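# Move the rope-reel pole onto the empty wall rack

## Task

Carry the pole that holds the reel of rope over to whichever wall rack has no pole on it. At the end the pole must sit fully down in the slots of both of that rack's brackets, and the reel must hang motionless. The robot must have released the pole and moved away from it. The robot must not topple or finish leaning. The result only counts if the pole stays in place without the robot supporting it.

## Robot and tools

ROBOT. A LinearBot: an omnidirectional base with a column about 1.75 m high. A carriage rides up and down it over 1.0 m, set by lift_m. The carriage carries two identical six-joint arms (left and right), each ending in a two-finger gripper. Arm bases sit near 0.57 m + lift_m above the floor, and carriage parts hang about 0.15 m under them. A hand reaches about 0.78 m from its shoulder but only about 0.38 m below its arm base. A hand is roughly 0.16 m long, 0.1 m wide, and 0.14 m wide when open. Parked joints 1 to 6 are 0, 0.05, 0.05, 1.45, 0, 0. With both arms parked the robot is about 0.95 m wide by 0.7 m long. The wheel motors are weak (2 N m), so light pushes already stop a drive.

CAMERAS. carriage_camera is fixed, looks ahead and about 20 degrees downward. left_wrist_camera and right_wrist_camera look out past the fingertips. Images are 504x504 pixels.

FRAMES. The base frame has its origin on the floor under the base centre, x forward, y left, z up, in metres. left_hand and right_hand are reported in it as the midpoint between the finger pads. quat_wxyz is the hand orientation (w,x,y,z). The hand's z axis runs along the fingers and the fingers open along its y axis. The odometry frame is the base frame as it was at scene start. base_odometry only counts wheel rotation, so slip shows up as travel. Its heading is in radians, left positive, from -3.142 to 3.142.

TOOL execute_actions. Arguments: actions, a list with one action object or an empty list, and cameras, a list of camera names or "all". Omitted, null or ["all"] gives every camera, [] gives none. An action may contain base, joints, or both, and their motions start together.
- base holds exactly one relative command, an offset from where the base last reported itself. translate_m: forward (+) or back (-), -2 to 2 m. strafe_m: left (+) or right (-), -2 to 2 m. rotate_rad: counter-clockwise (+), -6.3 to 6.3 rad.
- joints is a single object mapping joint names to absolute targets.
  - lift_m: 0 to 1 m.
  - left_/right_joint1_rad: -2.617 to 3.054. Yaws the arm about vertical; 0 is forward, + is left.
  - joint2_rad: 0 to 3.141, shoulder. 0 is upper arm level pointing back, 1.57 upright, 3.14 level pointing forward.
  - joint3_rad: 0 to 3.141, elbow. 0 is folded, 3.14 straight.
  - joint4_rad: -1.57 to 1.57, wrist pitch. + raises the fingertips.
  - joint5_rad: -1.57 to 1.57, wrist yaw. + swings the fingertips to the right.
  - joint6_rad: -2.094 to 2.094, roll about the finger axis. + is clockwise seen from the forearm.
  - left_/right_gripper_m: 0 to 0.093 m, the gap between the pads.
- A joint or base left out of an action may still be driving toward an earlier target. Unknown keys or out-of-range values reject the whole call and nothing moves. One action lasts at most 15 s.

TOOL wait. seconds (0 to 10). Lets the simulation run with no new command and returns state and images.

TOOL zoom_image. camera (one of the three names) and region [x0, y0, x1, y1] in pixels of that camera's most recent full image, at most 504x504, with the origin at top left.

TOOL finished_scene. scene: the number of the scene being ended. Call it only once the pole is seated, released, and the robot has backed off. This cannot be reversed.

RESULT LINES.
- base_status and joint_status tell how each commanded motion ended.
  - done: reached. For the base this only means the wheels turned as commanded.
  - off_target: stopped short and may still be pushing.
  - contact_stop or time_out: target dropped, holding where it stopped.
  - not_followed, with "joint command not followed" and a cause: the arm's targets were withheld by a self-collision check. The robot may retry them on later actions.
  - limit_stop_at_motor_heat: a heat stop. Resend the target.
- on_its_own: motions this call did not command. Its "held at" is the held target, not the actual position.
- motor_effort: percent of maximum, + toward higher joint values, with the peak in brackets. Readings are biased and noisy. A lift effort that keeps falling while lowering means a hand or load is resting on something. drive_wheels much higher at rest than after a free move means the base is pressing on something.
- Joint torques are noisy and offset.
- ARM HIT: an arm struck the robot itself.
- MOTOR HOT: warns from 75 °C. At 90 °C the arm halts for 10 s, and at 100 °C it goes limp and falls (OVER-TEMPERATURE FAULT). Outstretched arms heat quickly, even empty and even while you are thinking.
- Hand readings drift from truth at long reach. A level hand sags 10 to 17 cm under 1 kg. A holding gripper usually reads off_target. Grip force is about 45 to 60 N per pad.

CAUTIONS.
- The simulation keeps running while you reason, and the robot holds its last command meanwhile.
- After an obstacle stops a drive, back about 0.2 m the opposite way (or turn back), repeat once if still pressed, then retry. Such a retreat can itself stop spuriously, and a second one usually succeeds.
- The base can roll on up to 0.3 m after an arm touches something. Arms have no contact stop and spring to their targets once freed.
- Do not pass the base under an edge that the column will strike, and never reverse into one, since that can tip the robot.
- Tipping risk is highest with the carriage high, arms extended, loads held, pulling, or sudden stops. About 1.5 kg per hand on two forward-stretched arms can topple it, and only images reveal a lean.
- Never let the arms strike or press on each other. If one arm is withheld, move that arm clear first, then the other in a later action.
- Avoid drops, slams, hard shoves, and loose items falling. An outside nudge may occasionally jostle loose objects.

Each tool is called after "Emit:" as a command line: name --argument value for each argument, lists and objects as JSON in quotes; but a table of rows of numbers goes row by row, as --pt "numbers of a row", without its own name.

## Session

Emit:
execute_actions --actions '[]' --cameras '["carriage_camera"]'

Scene clock: 0.00 s.
Joint torques (N m, as the arm reports them, + toward a larger angle): no reading
base_odometry: x=+0.000 y=+0.000 heading=+0.000 (m, m, rad; odometry frame)
base_status: not commanded
joint_positions: lift_m=+0.300 left_joint1_rad=-0.006 left_joint2_rad=+0.029 left_joint3_rad=+0.033 left_joint4_rad=+1.413 left_joint5_rad=-0.015 left_joint6_rad=-0.023 left_gripper_m=+0.094 right_joint1_rad=+0.008 right_joint2_rad=+0.060 right_joint3_rad=+0.046 right_joint4_rad=+1.450 right_joint5_rad=-0.029 right_joint6_rad=+0.004 right_gripper_m=+0.094
joint_status: not commanded
motor_effort: lift_m=+23 drive_wheels=-7 (%)
left_hand: x=+0.3158 y=+0.3224 z=+1.2682 quat_wxyz=(+0.997, -0.008, +0.077, -0.014) (m; base frame)
right_hand: x=+0.3125 y=-0.3149 z=+1.2726 quat_wxyz=(+0.998, -0.014, +0.067, +0.007) (m; base frame)
pictures: carriage_camera
camera_calibration (this result's frames):
carriage_camera: T_world_to_cam=[[-0.00989463, -0.999942, 0.00415995, 0.000415366], [-0.305521, -0.000938071, -0.952185, 1.25228], [0.952134, -0.0106925, -0.305494, 0.220993], [0, 0, 0, 1]] pos_world=[0.172188, 0.00395304, 1.25992]
Images, in order (width x height): carriage_camera 504x504.

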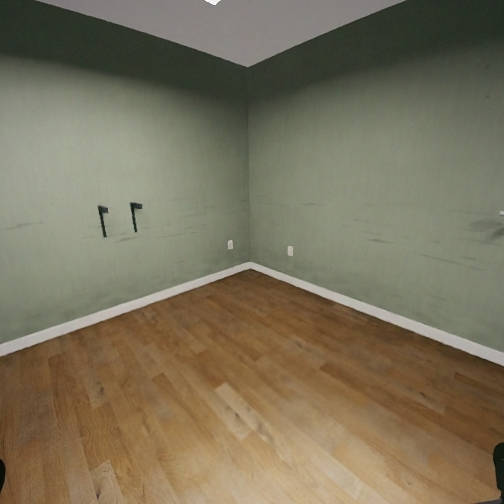

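Emit:
execute_actions --actions '[{"base":{"rotate_rad":-0.82},"joints":{"left_joint1_rad":-0.42,"left_joint5_rad":-0.42,"left_joint2_rad":1.0,"left_joint3_rad":0.3,"left_joint4_rad":0.75,"left_joint6_rad":-1.57,"right_joint1_rad":0.42,"right_joint5_rad":0.42,"right_joint2_rad":1.0,"right_joint3_rad":0.3,"right_joint4_rad":0.72,"right_joint6_rad":1.57}}]' --cameras '["carriage_camera"]'

Emit:
execute_actions --actions '[{"base":{"translate_m":1.0}}]'

Scene clock: 5.13 s.
Joint torques (N m, as the arm reports them, + toward a larger angle): left_arm=[-0.68 -1.28  8.32  1.89  0.02 -0.03] | right_arm=[ 0.09 -1.37  7.97  2.51  0.06 -0.04]
base_odometry: x=+0.000 y=+0.000 heading=-0.817 (m, m, rad; odometry frame)
base_status: done
joint_positions: lift_m=+0.300 left_joint1_rad=-0.414 left_joint2_rad=+0.995 left_joint3_rad=+0.293 left_joint4_rad=+0.734 left_joint5_rad=-0.415 left_joint6_rad=-1.565 left_gripper_m=+0.094 right_joint1_rad=+0.416 right_joint2_rad=+0.988 right_joint3_rad=+0.307 right_joint4_rad=+0.720 right_joint5_rad=+0.414 right_joint6_rad=+1.562 right_gripper_m=+0.094
joint_status: all done
motor_effort: lift_m=+23(23) drive_wheels=+28(43) (%)
left_hand: x=+0.6102 y=+0.2495 z=+1.0731 quat_wxyz=(+0.506, -0.495, +0.491, -0.509) (m; base frame)
right_hand: x=+0.6107 y=-0.2483 z=+1.0781 quat_wxyz=(+0.506, +0.492, +0.490, +0.511) (m; base frame)
pictures: carriage_camera
camera_calibration (this result's frames):
carriage_camera: T_world_to_cam=[[-0.00989463, -0.999942, 0.00415995, 0.000415352], [-0.305521, -0.000938071, -0.952185, 1.25229], [0.952134, -0.0106925, -0.305494, 0.220995], [0, 0, 0, 1]] pos_world=[0.172188, 0.00395304, 1.25992]
Images, in order (width x height): carriage_camera 504x504.

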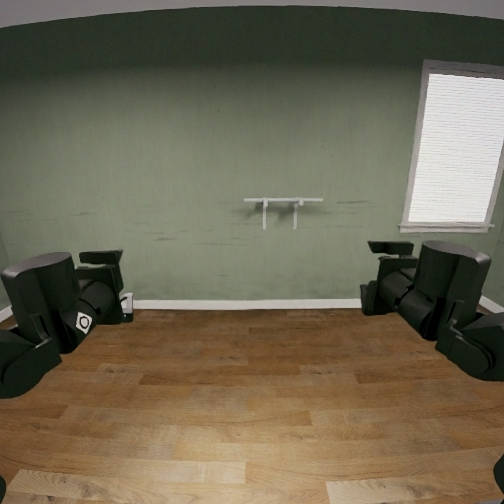

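Scene clock: 9.53 s.
Joint torques (N m, as the arm reports them, + toward a larger angle): left_arm=[-0.59 -1.15  8.34  1.89  0.02 -0.04] | right_arm=[ 0.19 -1.31  7.89  2.5   0.08 -0.03]
base_odometry: x=+0.682 y=-0.731 heading=-0.819 (m, m, rad; odometry frame)
base_status: done
joint_positions: lift_m=+0.300 left_joint1_rad=-0.414 left_joint2_rad=+0.995 left_joint3_rad=+0.293 left_joint4_rad=+0.736 left_joint5_rad=-0.416 left_joint6_rad=-1.565 left_gripper_m=+0.094 right_joint1_rad=+0.416 right_joint2_rad=+0.988 right_joint3_rad=+0.307 right_joint4_rad=+0.720 right_joint5_rad=+0.415 right_joint6_rad=+1.562 right_gripper_m=+0.094
joint_status: not commanded
motor_effort: lift_m=+23(23) drive_wheels=-17(54) (%)
left_hand: x=+0.6101 y=+0.2496 z=+1.0735 quat_wxyz=(+0.506, -0.495, +0.490, -0.509) (m; base frame)
right_hand: x=+0.6107 y=-0.2484 z=+1.0782 quat_wxyz=(+0.507, +0.492, +0.490, +0.511) (m; base frame)
pictures: carriage_camera, left_wrist_camera, right_wrist_camera
camera_calibration (this result's frames):
carriage_camera: T_world_to_cam=[[-0.00989463, -0.999942, 0.00415995, 0.000415352], [-0.305521, -0.000938071, -0.952185, 1.25229], [0.952134, -0.0106925, -0.305494, 0.220995], [0, 0, 0, 1]] pos_world=[0.172188, 0.00395304, 1.25992]
left_wrist_camera: T_world_to_cam=[[0.0235694, 0.035324, 0.999098, -1.09301], [-0.592931, -0.804135, 0.0424185, 0.517523], [0.804908, -0.593396, 0.0019917, -0.225111], [0, 0, 0, 1]] pos_world=[0.513811, 0.321188, 1.07052]
right_wrist_camera: T_world_to_cam=[[0.0272562, 0.0204507, -0.999419, 1.06361], [-0.579403, 0.815041, 0.000876332, 0.559127], [0.814586, 0.579042, 0.0340641, -0.270083], [0, 0, 0, 1]] pos_world=[0.514975, -0.321073, 1.0717]
Images, in order (width x height): carriage_camera 504x504, left_wrist_camera 504x504, right_wrist_camera 504x504.

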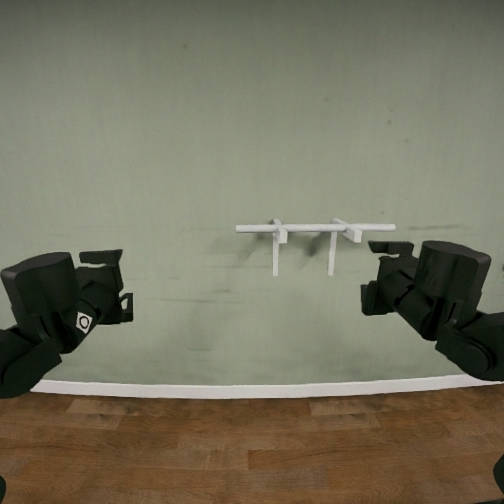

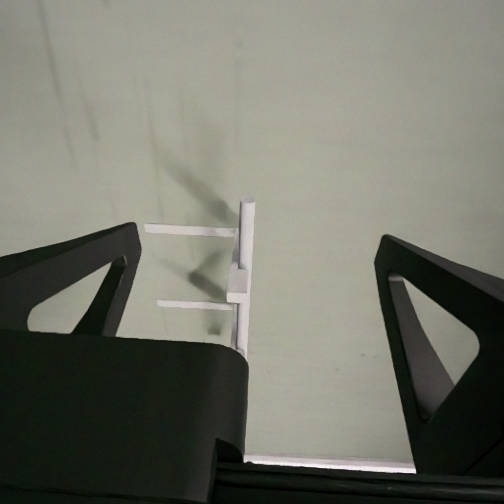

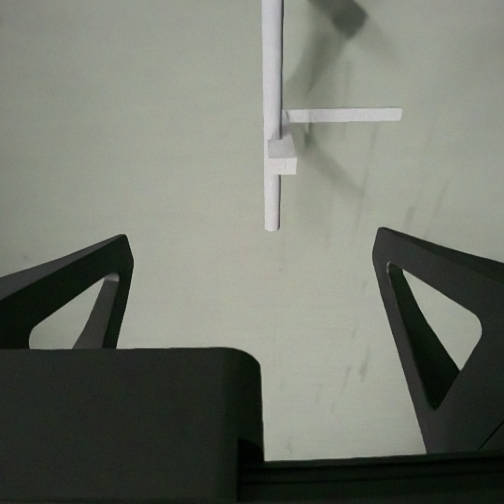

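Wrong pole.

Emit:
execute_actions --actions '[{"base":{"rotate_rad":-2.356}}]' --cameras '["carriage_camera"]'

Scene clock: 14.50 s.
Joint torques (N m, as the arm reports them, + toward a larger angle): left_arm=[-0.31 -1.22  8.11  1.87  0.02 -0.03] | right_arm=[ 0.24 -1.29  7.77  2.46  0.05 -0.03]
base_odometry: x=+0.683 y=-0.732 heading=+3.111 (m, m, rad; odometry frame)
base_status: done
joint_positions: lift_m=+0.300 left_joint1_rad=-0.415 left_joint2_rad=+0.995 left_joint3_rad=+0.293 left_joint4_rad=+0.738 left_joint5_rad=-0.419 left_joint6_rad=-1.565 left_gripper_m=+0.094 right_joint1_rad=+0.417 right_joint2_rad=+0.988 right_joint3_rad=+0.307 right_joint4_rad=+0.721 right_joint5_rad=+0.416 right_joint6_rad=+1.562 right_gripper_m=+0.094
joint_status: not commanded
motor_effort: lift_m=+23(23) drive_wheels=+27(57) (%)
left_hand: x=+0.6101 y=+0.2501 z=+1.0740 quat_wxyz=(+0.507, -0.495, +0.488, -0.509) (m; base frame)
right_hand: x=+0.6107 y=-0.2486 z=+1.0785 quat_wxyz=(+0.507, +0.493, +0.489, +0.511) (m; base frame)
pictures: carriage_camera
camera_calibration (this result's frames):
carriage_camera: T_world_to_cam=[[-0.00989463, -0.999942, 0.00415995, 0.000415352], [-0.305521, -0.000938071, -0.952185, 1.25229], [0.952134, -0.0106925, -0.305494, 0.220995], [0, 0, 0, 1]] pos_world=[0.172188, 0.00395304, 1.25992]
Images, in order (width x height): carriage_camera 504x504.

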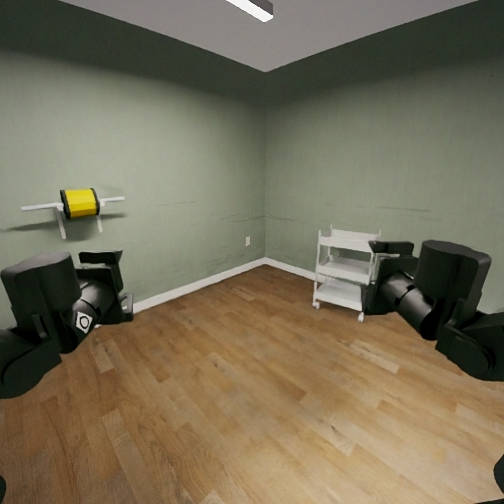

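Emit:
execute_actions --actions '[{"base":{"rotate_rad":0.782}}]' --cameras '["carriage_camera"]'

Emit:
execute_actions --actions '[{"base":{"strafe_m":-0.4}}]'

Scene clock: 18.27 s.
Joint torques (N m, as the arm reports them, + toward a larger angle): left_arm=[-0.66 -1.08  8.3   1.84  0.   -0.04] | right_arm=[ 0.14 -1.27  7.89  2.48  0.06 -0.03]
base_odometry: x=+0.682 y=-0.732 heading=-2.394 (m, m, rad; odometry frame)
base_status: done
joint_positions: lift_m=+0.300 left_joint1_rad=-0.415 left_joint2_rad=+0.995 left_joint3_rad=+0.293 left_joint4_rad=+0.739 left_joint5_rad=-0.420 left_joint6_rad=-1.565 left_gripper_m=+0.094 right_joint1_rad=+0.417 right_joint2_rad=+0.988 right_joint3_rad=+0.307 right_joint4_rad=+0.721 right_joint5_rad=+0.417 right_joint6_rad=+1.562 right_gripper_m=+0.094
joint_status: not commanded
motor_effort: lift_m=+23(23) drive_wheels=+32(54) (%)
left_hand: x=+0.6101 y=+0.2501 z=+1.0741 quat_wxyz=(+0.507, -0.495, +0.488, -0.509) (m; base frame)
right_hand: x=+0.6107 y=-0.2487 z=+1.0785 quat_wxyz=(+0.507, +0.493, +0.489, +0.511) (m; base frame)
pictures: carriage_camera
camera_calibration (this result's frames):
carriage_camera: T_world_to_cam=[[-0.00989463, -0.999942, 0.00415995, 0.000415351], [-0.305521, -0.000938071, -0.952185, 1.25229], [0.952134, -0.0106925, -0.305494, 0.220995], [0, 0, 0, 1]] pos_world=[0.172188, 0.00395304, 1.25992]
Images, in order (width x height): carriage_camera 504x504.

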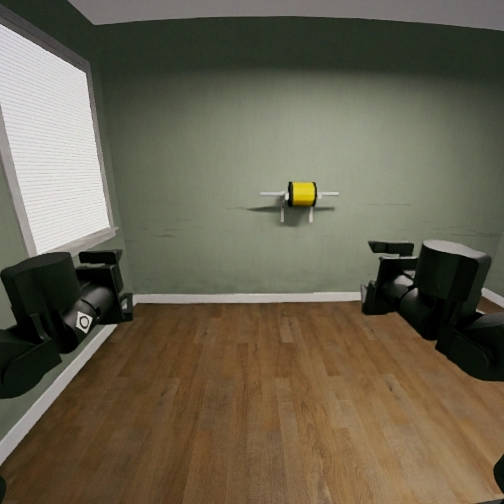

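Scene clock: 21.20 s.
Joint torques (N m, as the arm reports them, + toward a larger angle): left_arm=[-0.61 -1.07  8.4   1.87  0.01 -0.03] | right_arm=[ 0.19 -1.28  7.89  2.45  0.02 -0.04]
base_odometry: x=+0.410 y=-0.439 heading=-2.392 (m, m, rad; odometry frame)
base_status: done
joint_positions: lift_m=+0.300 left_joint1_rad=-0.415 left_joint2_rad=+0.995 left_joint3_rad=+0.293 left_joint4_rad=+0.739 left_joint5_rad=-0.420 left_joint6_rad=-1.565 left_gripper_m=+0.094 right_joint1_rad=+0.417 right_joint2_rad=+0.988 right_joint3_rad=+0.307 right_joint4_rad=+0.723 right_joint5_rad=+0.417 right_joint6_rad=+1.562 right_gripper_m=+0.094
joint_status: not commanded
motor_effort: lift_m=+23(23) drive_wheels=-16(44) (%)
left_hand: x=+0.6101 y=+0.2501 z=+1.0741 quat_wxyz=(+0.507, -0.495, +0.488, -0.509) (m; base frame)
right_hand: x=+0.6107 y=-0.2487 z=+1.0788 quat_wxyz=(+0.508, +0.493, +0.488, +0.511) (m; base frame)
pictures: carriage_camera, left_wrist_camera, right_wrist_camera
camera_calibration (this result's frames):
carriage_camera: T_world_to_cam=[[-0.00989463, -0.999942, 0.00415995, 0.000415351], [-0.305521, -0.000938071, -0.952185, 1.25229], [0.952134, -0.0106925, -0.305494, 0.220995], [0, 0, 0, 1]] pos_world=[0.172188, 0.00395304, 1.25992]
left_wrist_camera: T_world_to_cam=[[0.0214128, 0.0364577, 0.999106, -1.09252], [-0.590255, -0.80612, 0.0420659, 0.517082], [0.806933, -0.590628, 0.00425805, -0.229134], [0, 0, 0, 1]] pos_world=[0.513499, 0.321328, 1.07077]
right_wrist_camera: T_world_to_cam=[[0.029702, 0.0215618, -0.999326, 1.06291], [-0.577539, 0.816363, 0.000448452, 0.559029], [0.815823, 0.577136, 0.0367004, -0.273939], [0, 0, 0, 1]] pos_world=[0.514776, -0.321188, 1.07199]
Images, in order (width x height): carriage_camera 504x504, left_wrist_camera 504x504, right_wrist_camera 504x504.

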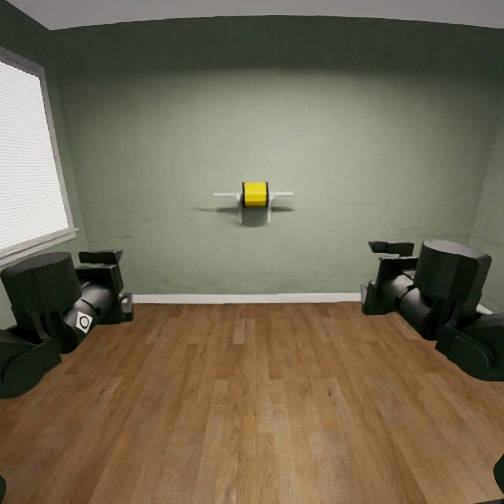

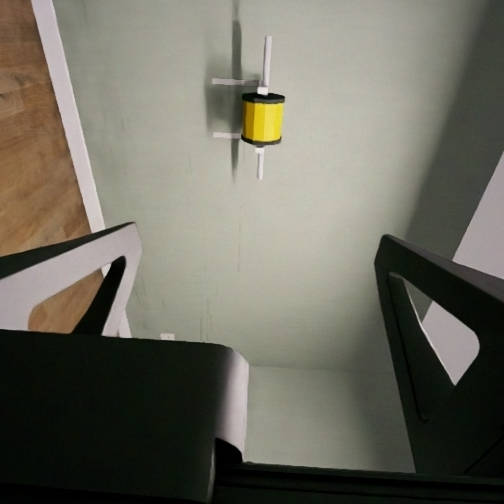

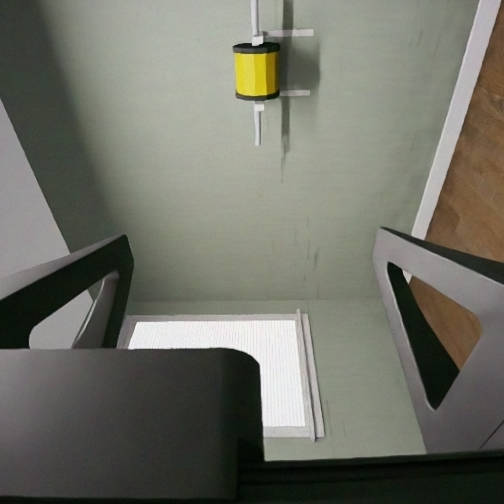

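Emit:
execute_actions --actions '[{"base":{"translate_m":1.35},"joints":{"lift_m":0.32}}]'

Scene clock: 28.60 s.
Joint torques (N m, as the arm reports them, + toward a larger angle): left_arm=[-0.52 -1.21  8.16  1.82  0.06 -0.03] | right_arm=[ 0.11 -1.37  7.99  2.39  0.05 -0.04]
base_odometry: x=-0.580 y=-1.357 heading=-2.393 (m, m, rad; odometry frame)
base_status: done
joint_positions: lift_m=+0.320 left_joint1_rad=-0.415 left_joint2_rad=+0.995 left_joint3_rad=+0.293 left_joint4_rad=+0.744 left_joint5_rad=-0.421 left_joint6_rad=-1.565 left_gripper_m=+0.094 right_joint1_rad=+0.417 right_joint2_rad=+0.989 right_joint3_rad=+0.307 right_joint4_rad=+0.728 right_joint5_rad=+0.418 right_joint6_rad=+1.562 right_gripper_m=+0.094
joint_status: all done
motor_effort: lift_m=+22(29) drive_wheels=-13(47) (%)
left_hand: x=+0.6101 y=+0.2501 z=+1.0948 quat_wxyz=(+0.508, -0.495, +0.486, -0.511) (m; base frame)
right_hand: x=+0.6107 y=-0.2487 z=+1.0996 quat_wxyz=(+0.508, +0.492, +0.487, +0.513) (m; base frame)
pictures: carriage_camera, left_wrist_camera, right_wrist_camera
camera_calibration (this result's frames):
carriage_camera: T_world_to_cam=[[-0.00989463, -0.999942, 0.00415995, 0.000333405], [-0.305521, -0.000938071, -0.952185, 1.27104], [0.952134, -0.0106925, -0.305494, 0.227012], [0, 0, 0, 1]] pos_world=[0.172188, 0.00395304, 1.27962]
left_wrist_camera: T_world_to_cam=[[0.0172252, 0.0383364, 0.999116, -1.11115], [-0.590121, -0.806267, 0.0411107, 0.517199], [0.807131, -0.590308, 0.00873507, -0.2343], [0, 0, 0, 1]] pos_world=[0.51346, 0.321289, 1.09095]
right_wrist_camera: T_world_to_cam=[[0.0342284, 0.0239676, -0.999127, 1.08129], [-0.577241, 0.816574, -0.000186905, 0.559583], [0.815856, 0.576743, 0.0417851, -0.280422], [0, 0, 0, 1]] pos_world=[0.514788, -0.321125, 1.09216]
Images, in order (width x height): carriage_camera 504x504, left_wrist_camera 504x504, right_wrist_camera 504x504.

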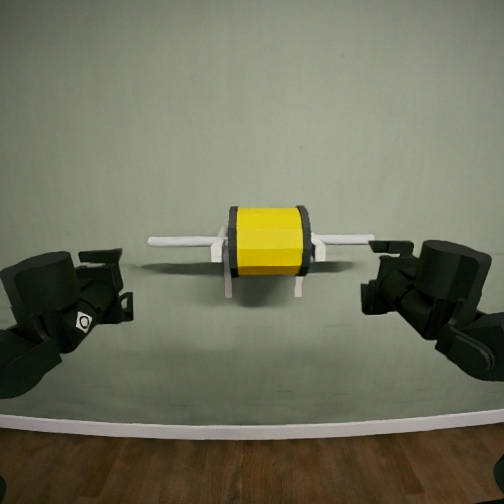

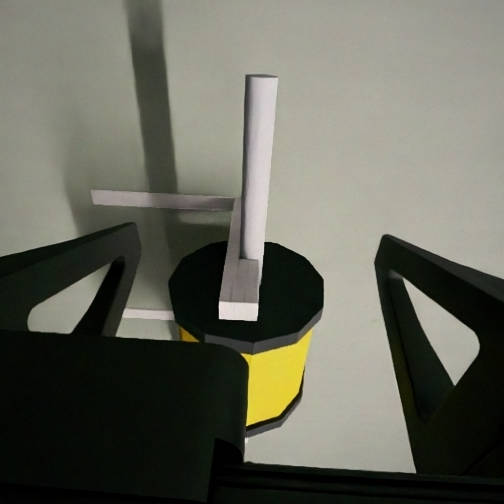

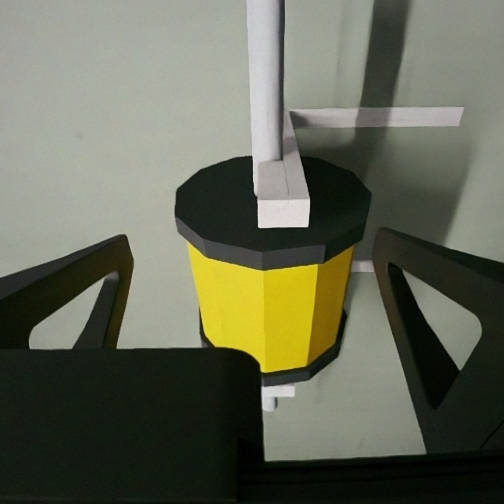

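Emit:
execute_actions --actions '[{"base":{"strafe_m":-0.048},"joints":{"right_joint4_rad":0.69}}]' --cameras '[]'

Emit:
execute_actions --actions '[{"base":{"translate_m":0.225}}]'

Scene clock: 32.60 s.
Joint torques (N m, as the arm reports them, + toward a larger angle): left_arm=[-0.54 -1.14  8.32  1.83  0.06 -0.03] | right_arm=[ 0.16 -1.39  7.85  2.34  0.04 -0.04]
base_odometry: x=-0.613 y=-1.322 heading=-2.392 (m, m, rad; odometry frame)
base_status: done
joint_positions: lift_m=+0.320 left_joint1_rad=-0.415 left_joint2_rad=+0.995 left_joint3_rad=+0.293 left_joint4_rad=+0.742 left_joint5_rad=-0.421 left_joint6_rad=-1.565 left_gripper_m=+0.094 right_joint1_rad=+0.417 right_joint2_rad=+0.989 right_joint3_rad=+0.307 right_joint4_rad=+0.704 right_joint5_rad=+0.418 right_joint6_rad=+1.562 right_gripper_m=+0.094
joint_status: all done
motor_effort: lift_m=+22(22) drive_wheels=+2(39) (%)
left_hand: x=+0.6101 y=+0.2501 z=+1.0945 quat_wxyz=(+0.508, -0.495, +0.487, -0.510) (m; base frame)
right_hand: x=+0.6108 y=-0.2486 z=+1.0939 quat_wxyz=(+0.505, +0.495, +0.495, +0.505) (m; base frame)
pictures: none
No camera images: the call's "cameras" was empty. Leave "cameras" out to get every camera's image.

Scene clock: 34.90 s.
Joint torques (N m, as the arm reports them, + toward a larger angle): left_arm=[-0.57 -1.18  8.23  1.83  0.05 -0.03] | right_arm=[ 0.12 -1.37  7.85  2.36  0.06 -0.04]
base_odometry: x=-0.779 y=-1.475 heading=-2.394 (m, m, rad; odometry frame)
base_status: done
joint_positions: lift_m=+0.320 left_joint1_rad=-0.415 left_joint2_rad=+0.995 left_joint3_rad=+0.293 left_joint4_rad=+0.743 left_joint5_rad=-0.421 left_joint6_rad=-1.565 left_gripper_m=+0.094 right_joint1_rad=+0.417 right_joint2_rad=+0.989 right_joint3_rad=+0.307 right_joint4_rad=+0.703 right_joint5_rad=+0.418 right_joint6_rad=+1.562 right_gripper_m=+0.094
joint_status: not commanded
motor_effort: lift_m=+22(22) drive_wheels=-15(38) (%)
left_hand: x=+0.6101 y=+0.2501 z=+1.0946 quat_wxyz=(+0.508, -0.495, +0.487, -0.510) (m; base frame)
right_hand: x=+0.6108 y=-0.2486 z=+1.0937 quat_wxyz=(+0.505, +0.496, +0.495, +0.504) (m; base frame)
pictures: carriage_camera, left_wrist_camera, right_wrist_camera
camera_calibration (this result's frames):
carriage_camera: T_world_to_cam=[[-0.00989463, -0.999942, 0.00415995, 0.000333405], [-0.305521, -0.000938071, -0.952185, 1.27104], [0.952134, -0.0106925, -0.305494, 0.227012], [0, 0, 0, 1]] pos_world=[0.172188, 0.00395304, 1.27962]
left_wrist_camera: T_world_to_cam=[[0.0179226, 0.0380289, 0.999116, -1.11132], [-0.590093, -0.80628, 0.0412744, 0.517014], [0.807137, -0.590311, 0.00798991, -0.233492], [0, 0, 0, 1]] pos_world=[0.513464, 0.321287, 1.09086]
right_wrist_camera: T_world_to_cam=[[0.0108709, 0.0136194, -0.999848, 1.08786], [-0.577186, 0.816598, 0.00484781, 0.554087], [0.81654, 0.577046, 0.0167381, -0.253316], [0, 0, 0, 1]] pos_world=[0.514828, -0.321107, 1.08925]
Images, in order (width x height): carriage_camera 504x504, left_wrist_camera 504x504, right_wrist_camera 504x504.

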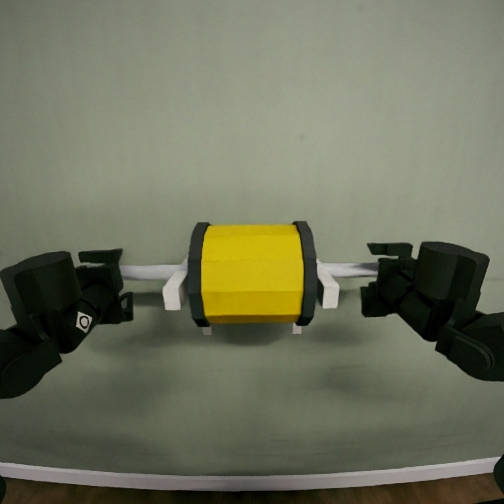

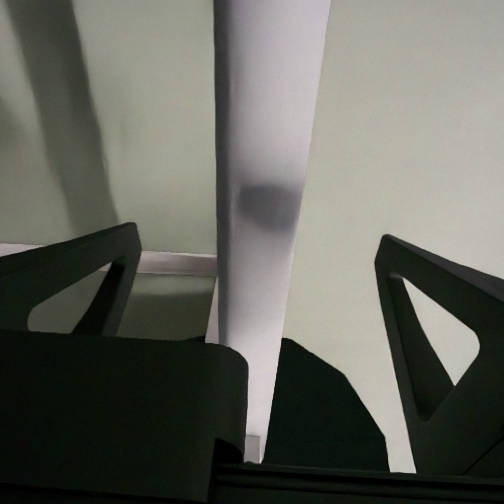

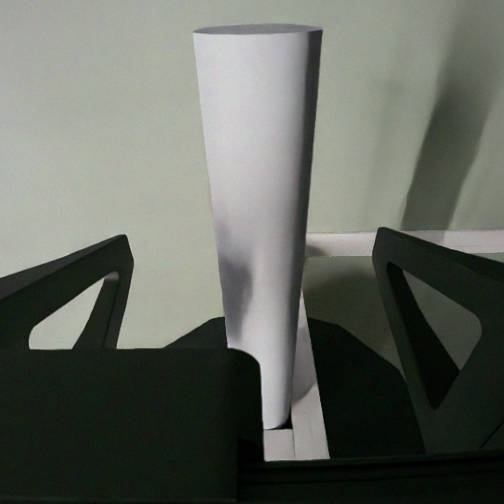

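Emit:
execute_actions --actions '[{"base":{"translate_m":0.018}}]' --cameras '[]'

Emit:
execute_actions --actions '[{"joints":{"left_gripper_m":0,"right_gripper_m":0}}]' --cameras '["carriage_camera"]'

Emit:
execute_actions --actions '[{"joints":{"lift_m":0.44}}]'

Emit:
zoom_image --camera "carriage_camera" --region '[130, 240, 380, 400]'

Scene clock: 38.27 s.
Joint torques (N m, as the arm reports them, + toward a larger angle): left_arm=[-0.56 -1.4   8.31  1.84  0.07 -0.03] | right_arm=[ 0.12 -1.3   7.91  2.35  0.04 -0.04]
base_odometry: x=-0.792 y=-1.487 heading=-2.395 (m, m, rad; odometry frame)
base_status: done
joint_positions: lift_m=+0.320 left_joint1_rad=-0.415 left_joint2_rad=+0.995 left_joint3_rad=+0.293 left_joint4_rad=+0.742 left_joint5_rad=-0.421 left_joint6_rad=-1.565 left_gripper_m=+0.094 right_joint1_rad=+0.417 right_joint2_rad=+0.989 right_joint3_rad=+0.307 right_joint4_rad=+0.702 right_joint5_rad=+0.418 right_joint6_rad=+1.562 right_gripper_m=+0.094
joint_status: not commanded
motor_effort: lift_m=+22(22) drive_wheels=-12(39) (%)
left_hand: x=+0.6101 y=+0.2501 z=+1.0943 quat_wxyz=(+0.508, -0.495, +0.487, -0.510) (m; base frame)
right_hand: x=+0.6108 y=-0.2486 z=+1.0934 quat_wxyz=(+0.505, +0.496, +0.495, +0.504) (m; base frame)
pictures: none
No camera images: the call's "cameras" was empty. Leave "cameras" out to get every camera's image.

Scene clock: 39.00 s.
Joint torques (N m, as the arm reports them, + toward a larger angle): left_arm=[-0.51 -1.02  8.28  1.83  0.05 -0.1 ] | right_arm=[ 0.15 -1.52  7.85  2.46  0.04 -0.04]
base_odometry: x=-0.792 y=-1.487 heading=-2.395 (m, m, rad; odometry frame)
base_status: not commanded
joint_positions: lift_m=+0.320 left_joint1_rad=-0.415 left_joint2_rad=+0.995 left_joint3_rad=+0.293 left_joint4_rad=+0.743 left_joint5_rad=-0.421 left_joint6_rad=-1.556 left_gripper_m=+0.028 right_joint1_rad=+0.417 right_joint2_rad=+0.991 right_joint3_rad=+0.307 right_joint4_rad=+0.694 right_joint5_rad=+0.418 right_joint6_rad=+1.562 right_gripper_m=+0.027
joint_status: left_gripper_m off_target (ended at +0.028, target +0.000); right_gripper_m off_target (ended at +0.027, target +0.000)
motor_effort: lift_m=+23(23) drive_wheels=-12(12) (%)
left_hand: x=+0.6101 y=+0.2501 z=+1.0947 quat_wxyz=(+0.510, -0.492, +0.489, -0.508) (m; base frame)
right_hand: x=+0.6110 y=-0.2486 z=+1.0911 quat_wxyz=(+0.504, +0.497, +0.499, +0.501) (m; base frame)
pictures: carriage_camera
camera_calibration (this result's frames):
carriage_camera: T_world_to_cam=[[-0.00989463, -0.999942, 0.00415995, 0.000333436], [-0.305521, -0.000938071, -0.952185, 1.27104], [0.952134, -0.0106925, -0.305494, 0.22701], [0, 0, 0, 1]] pos_world=[0.172188, 0.00395304, 1.27961]
Images, in order (width x height): carriage_camera 504x504.

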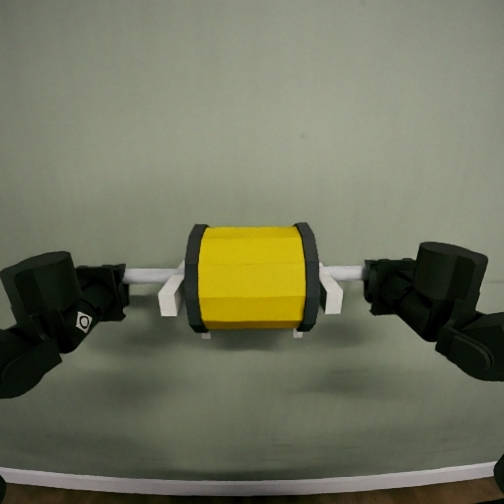

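Scene clock: 40.17 s.
Joint torques (N m, as the arm reports them, + toward a larger angle): left_arm=[-0.68 -4.77 10.31  3.5  -0.21  0.9 ] | right_arm=[ 0.62 -5.86 10.49  4.39  0.32 -0.82]
base_odometry: x=-0.792 y=-1.487 heading=-2.395 (m, m, rad; odometry frame)
base_status: not commanded
joint_positions: lift_m=+0.440 left_joint1_rad=-0.413 left_joint2_rad=+1.038 left_joint3_rad=+0.266 left_joint4_rad=+0.558 left_joint5_rad=-0.399 left_joint6_rad=-1.638 left_gripper_m=+0.028 right_joint1_rad=+0.411 right_joint2_rad=+1.037 right_joint3_rad=+0.270 right_joint4_rad=+0.531 right_joint5_rad=+0.399 right_joint6_rad=+1.651 right_gripper_m=+0.027
joint_status: all done
motor_effort: lift_m=+25(32) drive_wheels=-15(54) (%)
left_hand: x=+0.6066 y=+0.2488 z=+1.1459 quat_wxyz=(+0.451, -0.541, +0.553, -0.446) (m; base frame)
right_hand: x=+0.6062 y=-0.2495 z=+1.1426 quat_wxyz=(+0.445, +0.547, +0.555, +0.441) (m; base frame)
pictures: carriage_camera, left_wrist_camera, right_wrist_camera
camera_calibration (this result's frames):
carriage_camera: T_world_to_cam=[[-0.00989463, -0.999942, 0.00415995, -0.000164803], [-0.305521, -0.000938071, -0.952185, 1.38508], [0.952134, -0.0106925, -0.305494, 0.263599], [0, 0, 0, 1]] pos_world=[0.172188, 0.00395304, 1.39938]
left_wrist_camera: T_world_to_cam=[[0.250017, 0.0091605, 0.968198, -1.26068], [-0.57738, -0.801302, 0.156678, 0.370589], [0.777254, -0.59819, -0.19505, 0.0208527], [0, 0, 0, 1]] pos_world=[0.512954, 0.320976, 1.16659]
right_wrist_camera: T_world_to_cam=[[-0.221985, 0.00106079, -0.975049, 1.24652], [-0.565067, 0.814813, 0.129533, 0.401588], [0.79462, 0.579723, -0.180277, -0.0107919], [0, 0, 0, 1]] pos_world=[0.512209, -0.322285, 1.16146]
Images, in order (width x height): carriage_camera 504x504, left_wrist_camera 504x504, right_wrist_camera 504x504.

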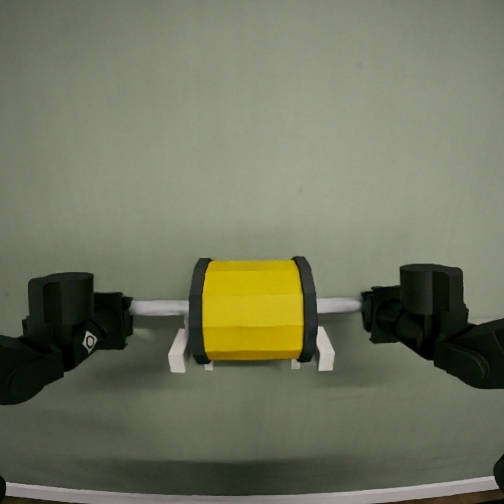

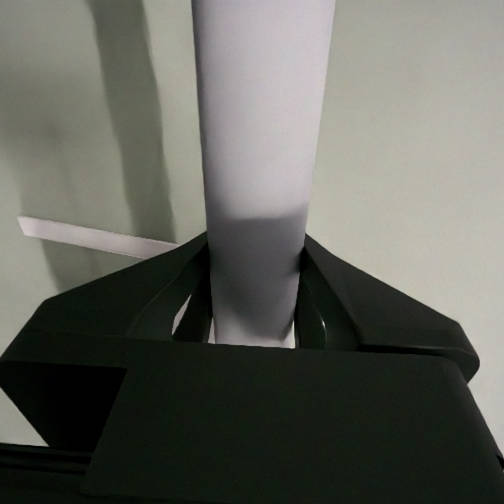

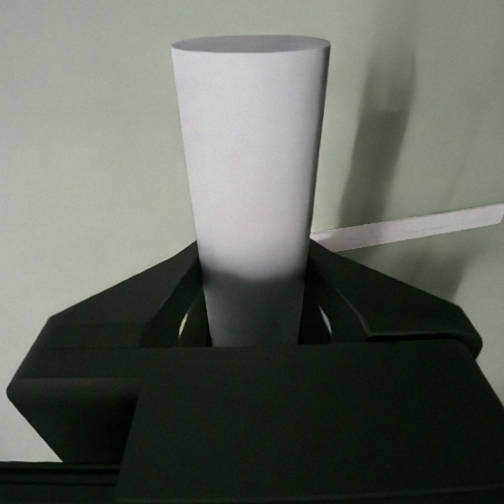

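Region (130, 240, 380, 400) of carriage_camera's 504x504 image, scaled by 2.016, with more detail than that image has; it fills the top 323 rows of this view, and the rest is white.

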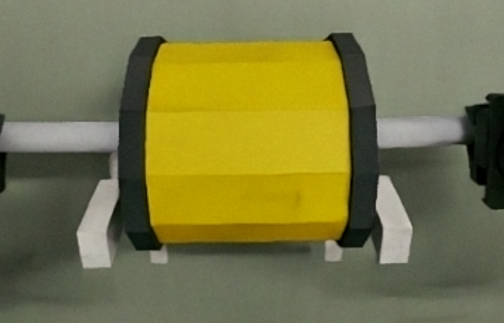

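Emit:
execute_actions --actions '[{"base":{"translate_m":-2.0}}]' --cameras '["carriage_camera"]'

Emit:
execute_actions --actions '[{"base":{"rotate_rad":3.142},"joints":{"lift_m":0.36}}]' --cameras '["carriage_camera"]'

Emit:
execute_actions --actions '[{"base":{"translate_m":0.6}}]'

Scene clock: 48.80 s.
Joint torques (N m, as the arm reports them, + toward a larger angle): left_arm=[-0.59 -4.46 10.2   3.53 -0.18  0.88] | right_arm=[ 0.36 -5.72 10.51  4.42  0.33 -0.83]
base_odometry: x=+0.680 y=-0.133 heading=-2.397 (m, m, rad; odometry frame)
base_status: done
joint_positions: lift_m=+0.440 left_joint1_rad=-0.415 left_joint2_rad=+1.038 left_joint3_rad=+0.266 left_joint4_rad=+0.554 left_joint5_rad=-0.402 left_joint6_rad=-1.640 left_gripper_m=+0.028 right_joint1_rad=+0.413 right_joint2_rad=+1.037 right_joint3_rad=+0.270 right_joint4_rad=+0.528 right_joint5_rad=+0.401 right_joint6_rad=+1.653 right_gripper_m=+0.027
joint_status: not commanded
motor_effort: lift_m=+25(25) drive_wheels=-17(58) (%)
left_hand: x=+0.6063 y=+0.2488 z=+1.1451 quat_wxyz=(+0.450, -0.542, +0.554, -0.444) (m; base frame)
right_hand: x=+0.6059 y=-0.2494 z=+1.1419 quat_wxyz=(+0.445, +0.548, +0.555, +0.440) (m; base frame)
pictures: carriage_camera
camera_calibration (this result's frames):
carriage_camera: T_world_to_cam=[[-0.00989463, -0.999942, 0.00415995, -0.000164743], [-0.305521, -0.000938071, -0.952185, 1.38507], [0.952134, -0.0106925, -0.305494, 0.263595], [0, 0, 0, 1]] pos_world=[0.172188, 0.00395304, 1.39937]
Images, in order (width x height): carriage_camera 504x504.

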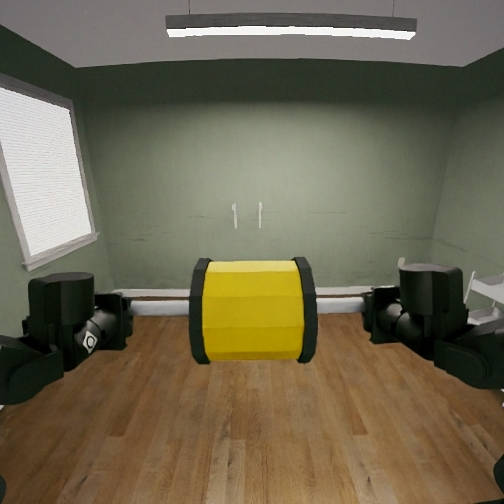

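Scene clock: 53.20 s.
Joint torques (N m, as the arm reports them, + toward a larger angle): left_arm=[-0.37 -4.4  11.21  3.58 -0.19  0.96] | right_arm=[ 0.49 -5.69 11.7   4.44  0.32 -0.92]
base_odometry: x=+0.680 y=-0.134 heading=+0.742 (m, m, rad; odometry frame)
base_status: done
joint_positions: lift_m=+0.360 left_joint1_rad=-0.418 left_joint2_rad=+1.038 left_joint3_rad=+0.252 left_joint4_rad=+0.548 left_joint5_rad=-0.398 left_joint6_rad=-1.646 left_gripper_m=+0.028 right_joint1_rad=+0.413 right_joint2_rad=+1.036 right_joint3_rad=+0.254 right_joint4_rad=+0.525 right_joint5_rad=+0.396 right_joint6_rad=+1.663 right_gripper_m=+0.027
joint_status: all done
motor_effort: lift_m=+27(27) drive_wheels=+27(61) (%)
left_hand: x=+0.6036 y=+0.2482 z=+1.0576 quat_wxyz=(+0.444, -0.544, +0.559, -0.440) (m; base frame)
right_hand: x=+0.6028 y=-0.2499 z=+1.0536 quat_wxyz=(+0.438, +0.552, +0.560, +0.436) (m; base frame)
pictures: carriage_camera
camera_calibration (this result's frames):
carriage_camera: T_world_to_cam=[[-0.00989463, -0.999942, 0.00415995, 0.000168839], [-0.305521, -0.000938071, -0.952185, 1.30871], [0.952134, -0.0106925, -0.305494, 0.239098], [0, 0, 0, 1]] pos_world=[0.172188, 0.00395304, 1.31918]
Images, in order (width x height): carriage_camera 504x504.

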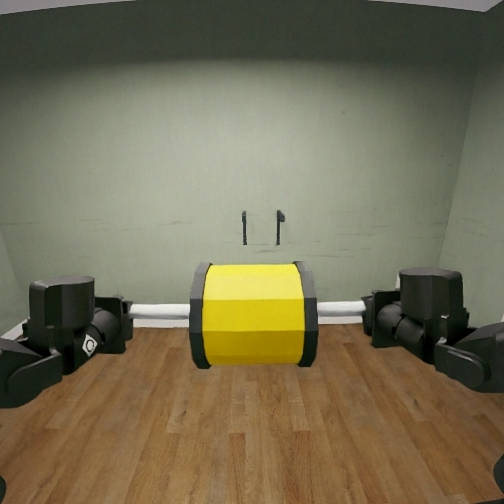

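Scene clock: 56.70 s.
Joint torques (N m, as the arm reports them, + toward a larger angle): left_arm=[-0.36 -4.54 11.04  3.6  -0.21  0.95] | right_arm=[ 0.37 -5.69 11.79  4.46  0.32 -0.91]
base_odometry: x=+1.121 y=+0.273 heading=+0.744 (m, m, rad; odometry frame)
base_status: done
joint_positions: lift_m=+0.360 left_joint1_rad=-0.418 left_joint2_rad=+1.038 left_joint3_rad=+0.252 left_joint4_rad=+0.549 left_joint5_rad=-0.398 left_joint6_rad=-1.646 left_gripper_m=+0.028 right_joint1_rad=+0.414 right_joint2_rad=+1.036 right_joint3_rad=+0.254 right_joint4_rad=+0.525 right_joint5_rad=+0.399 right_joint6_rad=+1.663 right_gripper_m=+0.027
joint_status: not commanded
motor_effort: lift_m=+27(27) drive_wheels=-18(54) (%)
left_hand: x=+0.6036 y=+0.2482 z=+1.0578 quat_wxyz=(+0.445, -0.544, +0.559, -0.441) (m; base frame)
right_hand: x=+0.6027 y=-0.2499 z=+1.0537 quat_wxyz=(+0.439, +0.552, +0.559, +0.436) (m; base frame)
pictures: carriage_camera, left_wrist_camera, right_wrist_camera
camera_calibration (this result's frames):
carriage_camera: T_world_to_cam=[[-0.00989463, -0.999942, 0.00415995, 0.000168824], [-0.305521, -0.000938071, -0.952185, 1.30871], [0.952134, -0.0106925, -0.305494, 0.239099], [0, 0, 0, 1]] pos_world=[0.172188, 0.00395304, 1.31918]
left_wrist_camera: T_world_to_cam=[[0.269784, 0.00650399, 0.962899, -1.18028], [-0.577725, -0.79891, 0.167263, 0.370618], [0.770357, -0.601416, -0.211776, 0.0282713], [0, 0, 0, 1]] pos_world=[0.510756, 0.32077, 1.08048]
right_wrist_camera: T_world_to_cam=[[-0.242409, 0.0028639, -0.97017, 1.16666], [-0.562598, 0.814274, 0.142976, 0.395713], [0.790393, 0.580474, -0.195776, -0.00477988], [0, 0, 0, 1]] pos_world=[0.509213, -0.322786, 1.07434]
Images, in order (width x height): carriage_camera 504x504, left_wrist_camera 504x504, right_wrist_camera 504x504.

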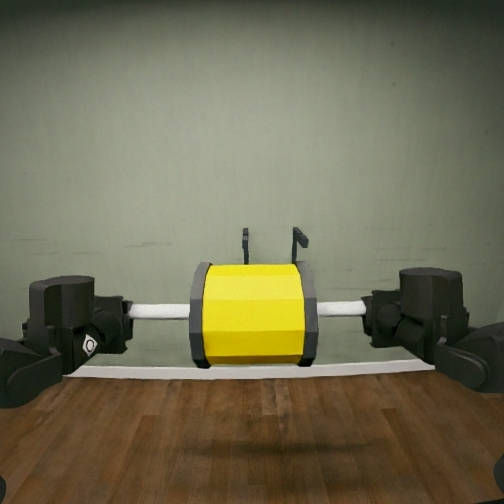

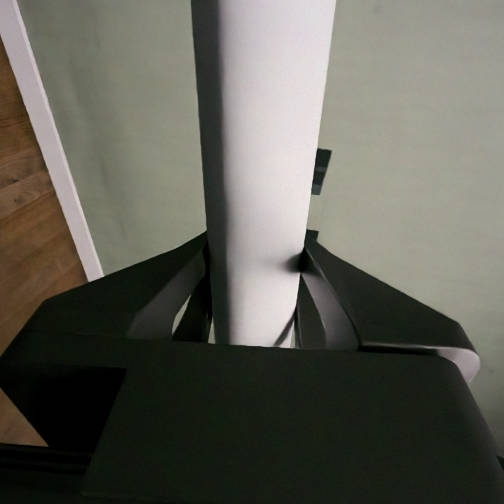

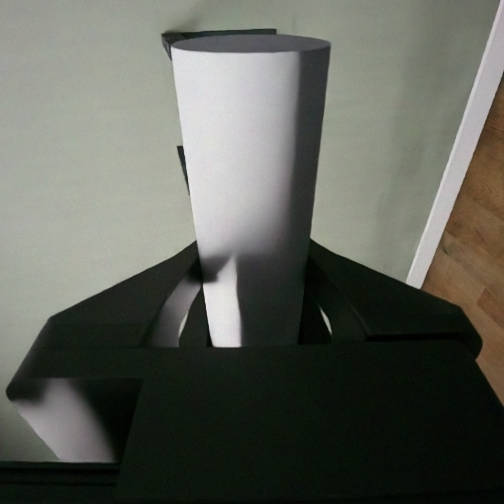

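Emit:
execute_actions --actions '[{"base":{"strafe_m":-0.125},"joints":{"lift_m":0.39}}]' --cameras '["carriage_camera"]'

Emit:
execute_actions --actions '[{"base":{"translate_m":0.6},"joints":{"lift_m":0.5}}]' --cameras '["carriage_camera"]'

Emit:
zoom_image --camera "carriage_camera" --region '[130, 240, 380, 440]'

Scene clock: 63.97 s.
Joint torques (N m, as the arm reports them, + toward a larger angle): left_arm=[-0.4  -4.44 11.03  3.5  -0.19  0.94] | right_arm=[ 0.06 -5.6  11.69  4.34  0.29 -0.88]
base_odometry: x=+1.206 y=+0.181 heading=+0.744 (m, m, rad; odometry frame)
base_status: done
joint_positions: lift_m=+0.390 left_joint1_rad=-0.418 left_joint2_rad=+1.038 left_joint3_rad=+0.252 left_joint4_rad=+0.558 left_joint5_rad=-0.401 left_joint6_rad=-1.642 left_gripper_m=+0.028 right_joint1_rad=+0.416 right_joint2_rad=+1.036 right_joint3_rad=+0.254 right_joint4_rad=+0.535 right_joint5_rad=+0.404 right_joint6_rad=+1.658 right_gripper_m=+0.027
joint_status: all done
motor_effort: lift_m=+25(31) drive_wheels=-6(42) (%)
left_hand: x=+0.6041 y=+0.2483 z=+1.0901 quat_wxyz=(+0.447, -0.542, +0.557, -0.442) (m; base frame)
right_hand: x=+0.6032 y=-0.2499 z=+1.0863 quat_wxyz=(+0.442, +0.550, +0.557, +0.438) (m; base frame)
pictures: carriage_camera
camera_calibration (this result's frames):
carriage_camera: T_world_to_cam=[[-0.00989463, -0.999942, 0.00415995, 0.0000432551], [-0.305521, -0.000938071, -0.952185, 1.33746], [0.952134, -0.0106925, -0.305494, 0.24832], [0, 0, 0, 1]] pos_world=[0.172188, 0.00395304, 1.34937]
Images, in order (width x height): carriage_camera 504x504.

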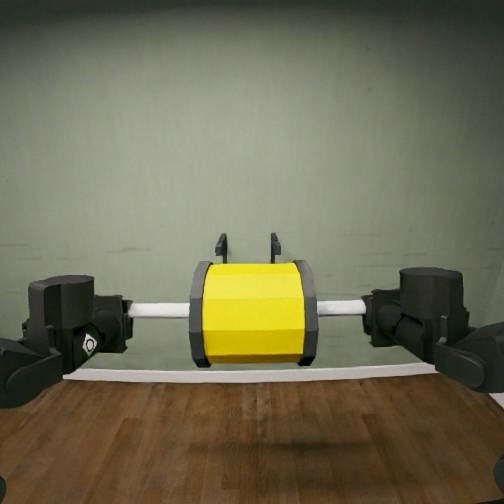

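Scene clock: 67.43 s.
Joint torques (N m, as the arm reports them, + toward a larger angle): left_arm=[-0.34 -4.26 11.16  3.5  -0.19  0.9 ] | right_arm=[ 0.19 -5.69 11.75  4.33  0.27 -0.88]
base_odometry: x=+1.649 y=+0.587 heading=+0.743 (m, m, rad; odometry frame)
base_status: done
joint_positions: lift_m=+0.500 left_joint1_rad=-0.418 left_joint2_rad=+1.038 left_joint3_rad=+0.252 left_joint4_rad=+0.559 left_joint5_rad=-0.401 left_joint6_rad=-1.642 left_gripper_m=+0.028 right_joint1_rad=+0.416 right_joint2_rad=+1.036 right_joint3_rad=+0.254 right_joint4_rad=+0.536 right_joint5_rad=+0.404 right_joint6_rad=+1.658 right_gripper_m=+0.027
joint_status: all done
motor_effort: lift_m=+25(30) drive_wheels=-13(36) (%)
left_hand: x=+0.6041 y=+0.2484 z=+1.2002 quat_wxyz=(+0.448, -0.542, +0.557, -0.442) (m; base frame)
right_hand: x=+0.6032 y=-0.2499 z=+1.1964 quat_wxyz=(+0.443, +0.550, +0.557, +0.438) (m; base frame)
pictures: carriage_camera
camera_calibration (this result's frames):
carriage_camera: T_world_to_cam=[[-0.00989463, -0.999942, 0.00415995, -0.000414357], [-0.305521, -0.000938071, -0.952185, 1.4422], [0.952134, -0.0106925, -0.305494, 0.281926], [0, 0, 0, 1]] pos_world=[0.172188, 0.00395304, 1.45937]
Images, in order (width x height): carriage_camera 504x504.

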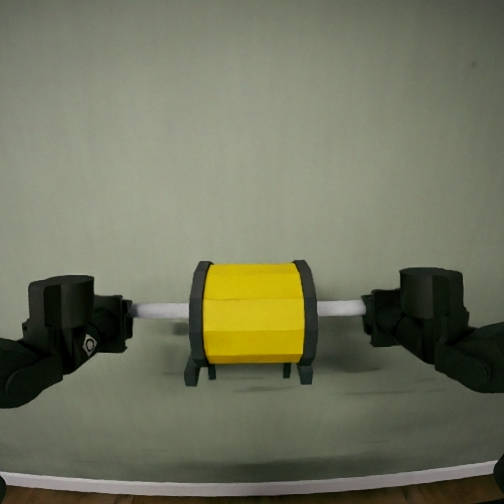

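Region (130, 240, 380, 440) of carriage_camera's 504x504 image, scaled by 2.016, with more detail than that image has; it fills the top 403 rows of this view, and the rest is white.

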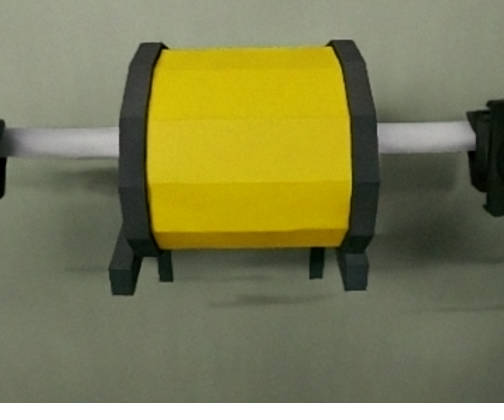

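Emit:
execute_actions --actions '[{"base":{"strafe_m":0.008}}]' --cameras '[]'

Emit:
execute_actions --actions '[{"base":{"translate_m":0.088},"joints":{"lift_m":0.45}}]' --cameras '["carriage_camera"]'

Emit:
zoom_image --camera "carriage_camera" --region '[130, 240, 380, 440]'

Scene clock: 75.17 s.
Joint torques (N m, as the arm reports them, + toward a larger angle): left_arm=[-0.36 -4.48 11.17  3.51 -0.18  0.92] | right_arm=[ 0.1  -5.7  11.73  4.37  0.27 -0.89]
base_odometry: x=+1.644 y=+0.592 heading=+0.741 (m, m, rad; odometry frame)
base_status: done
joint_positions: lift_m=+0.500 left_joint1_rad=-0.418 left_joint2_rad=+1.038 left_joint3_rad=+0.252 left_joint4_rad=+0.556 left_joint5_rad=-0.402 left_joint6_rad=-1.643 left_gripper_m=+0.028 right_joint1_rad=+0.417 right_joint2_rad=+1.036 right_joint3_rad=+0.254 right_joint4_rad=+0.533 right_joint5_rad=+0.404 right_joint6_rad=+1.659 right_gripper_m=+0.027
joint_status: not commanded
motor_effort: lift_m=+25(25) drive_wheels=+9(19) (%)
left_hand: x=+0.6040 y=+0.2486 z=+1.1997 quat_wxyz=(+0.447, -0.543, +0.557, -0.442) (m; base frame)
right_hand: x=+0.6030 y=-0.2496 z=+1.1957 quat_wxyz=(+0.442, +0.550, +0.558, +0.437) (m; base frame)
pictures: none
No camera images: the call's "cameras" was empty. Leave "cameras" out to get every camera's image.

Scene clock: 76.83 s.
Joint torques (N m, as the arm reports them, + toward a larger angle): left_arm=[-0.37 -4.34 11.18  3.62 -0.19  0.97] | right_arm=[ 0.1  -5.64 11.75  4.51  0.29 -0.94]
base_odometry: x=+1.708 y=+0.652 heading=+0.743 (m, m, rad; odometry frame)
base_status: done
joint_positions: lift_m=+0.450 left_joint1_rad=-0.418 left_joint2_rad=+1.038 left_joint3_rad=+0.252 left_joint4_rad=+0.544 left_joint5_rad=-0.400 left_joint6_rad=-1.648 left_gripper_m=+0.028 right_joint1_rad=+0.417 right_joint2_rad=+1.036 right_joint3_rad=+0.254 right_joint4_rad=+0.520 right_joint5_rad=+0.402 right_joint6_rad=+1.665 right_gripper_m=+0.027
joint_status: all done
motor_effort: lift_m=+27(26) drive_wheels=-12(48) (%)
left_hand: x=+0.6034 y=+0.2485 z=+1.1468 quat_wxyz=(+0.444, -0.545, +0.560, -0.439) (m; base frame)
right_hand: x=+0.6023 y=-0.2496 z=+1.1426 quat_wxyz=(+0.438, +0.553, +0.560, +0.434) (m; base frame)
pictures: carriage_camera
camera_calibration (this result's frames):
carriage_camera: T_world_to_cam=[[-0.00989463, -0.999942, 0.00415995, -0.000205603], [-0.305521, -0.000938071, -0.952185, 1.39442], [0.952134, -0.0106925, -0.305494, 0.266596], [0, 0, 0, 1]] pos_world=[0.172188, 0.00395304, 1.40919]
Images, in order (width x height): carriage_camera 504x504.

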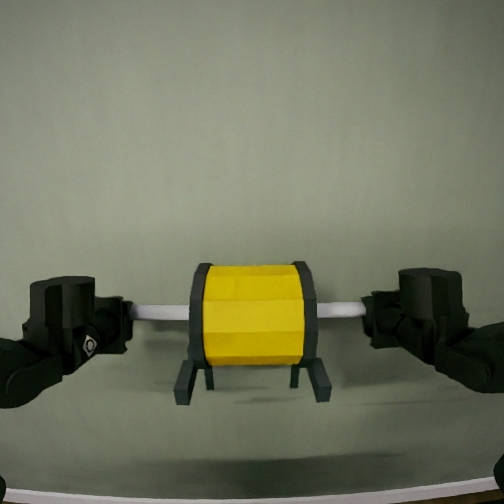

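Region (130, 240, 380, 440) of carriage_camera's 504x504 image, scaled by 2.016, with more detail than that image has; it fills the top 403 rows of this view, and the rest is white.

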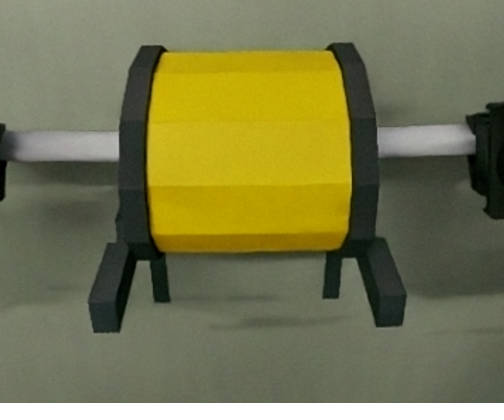

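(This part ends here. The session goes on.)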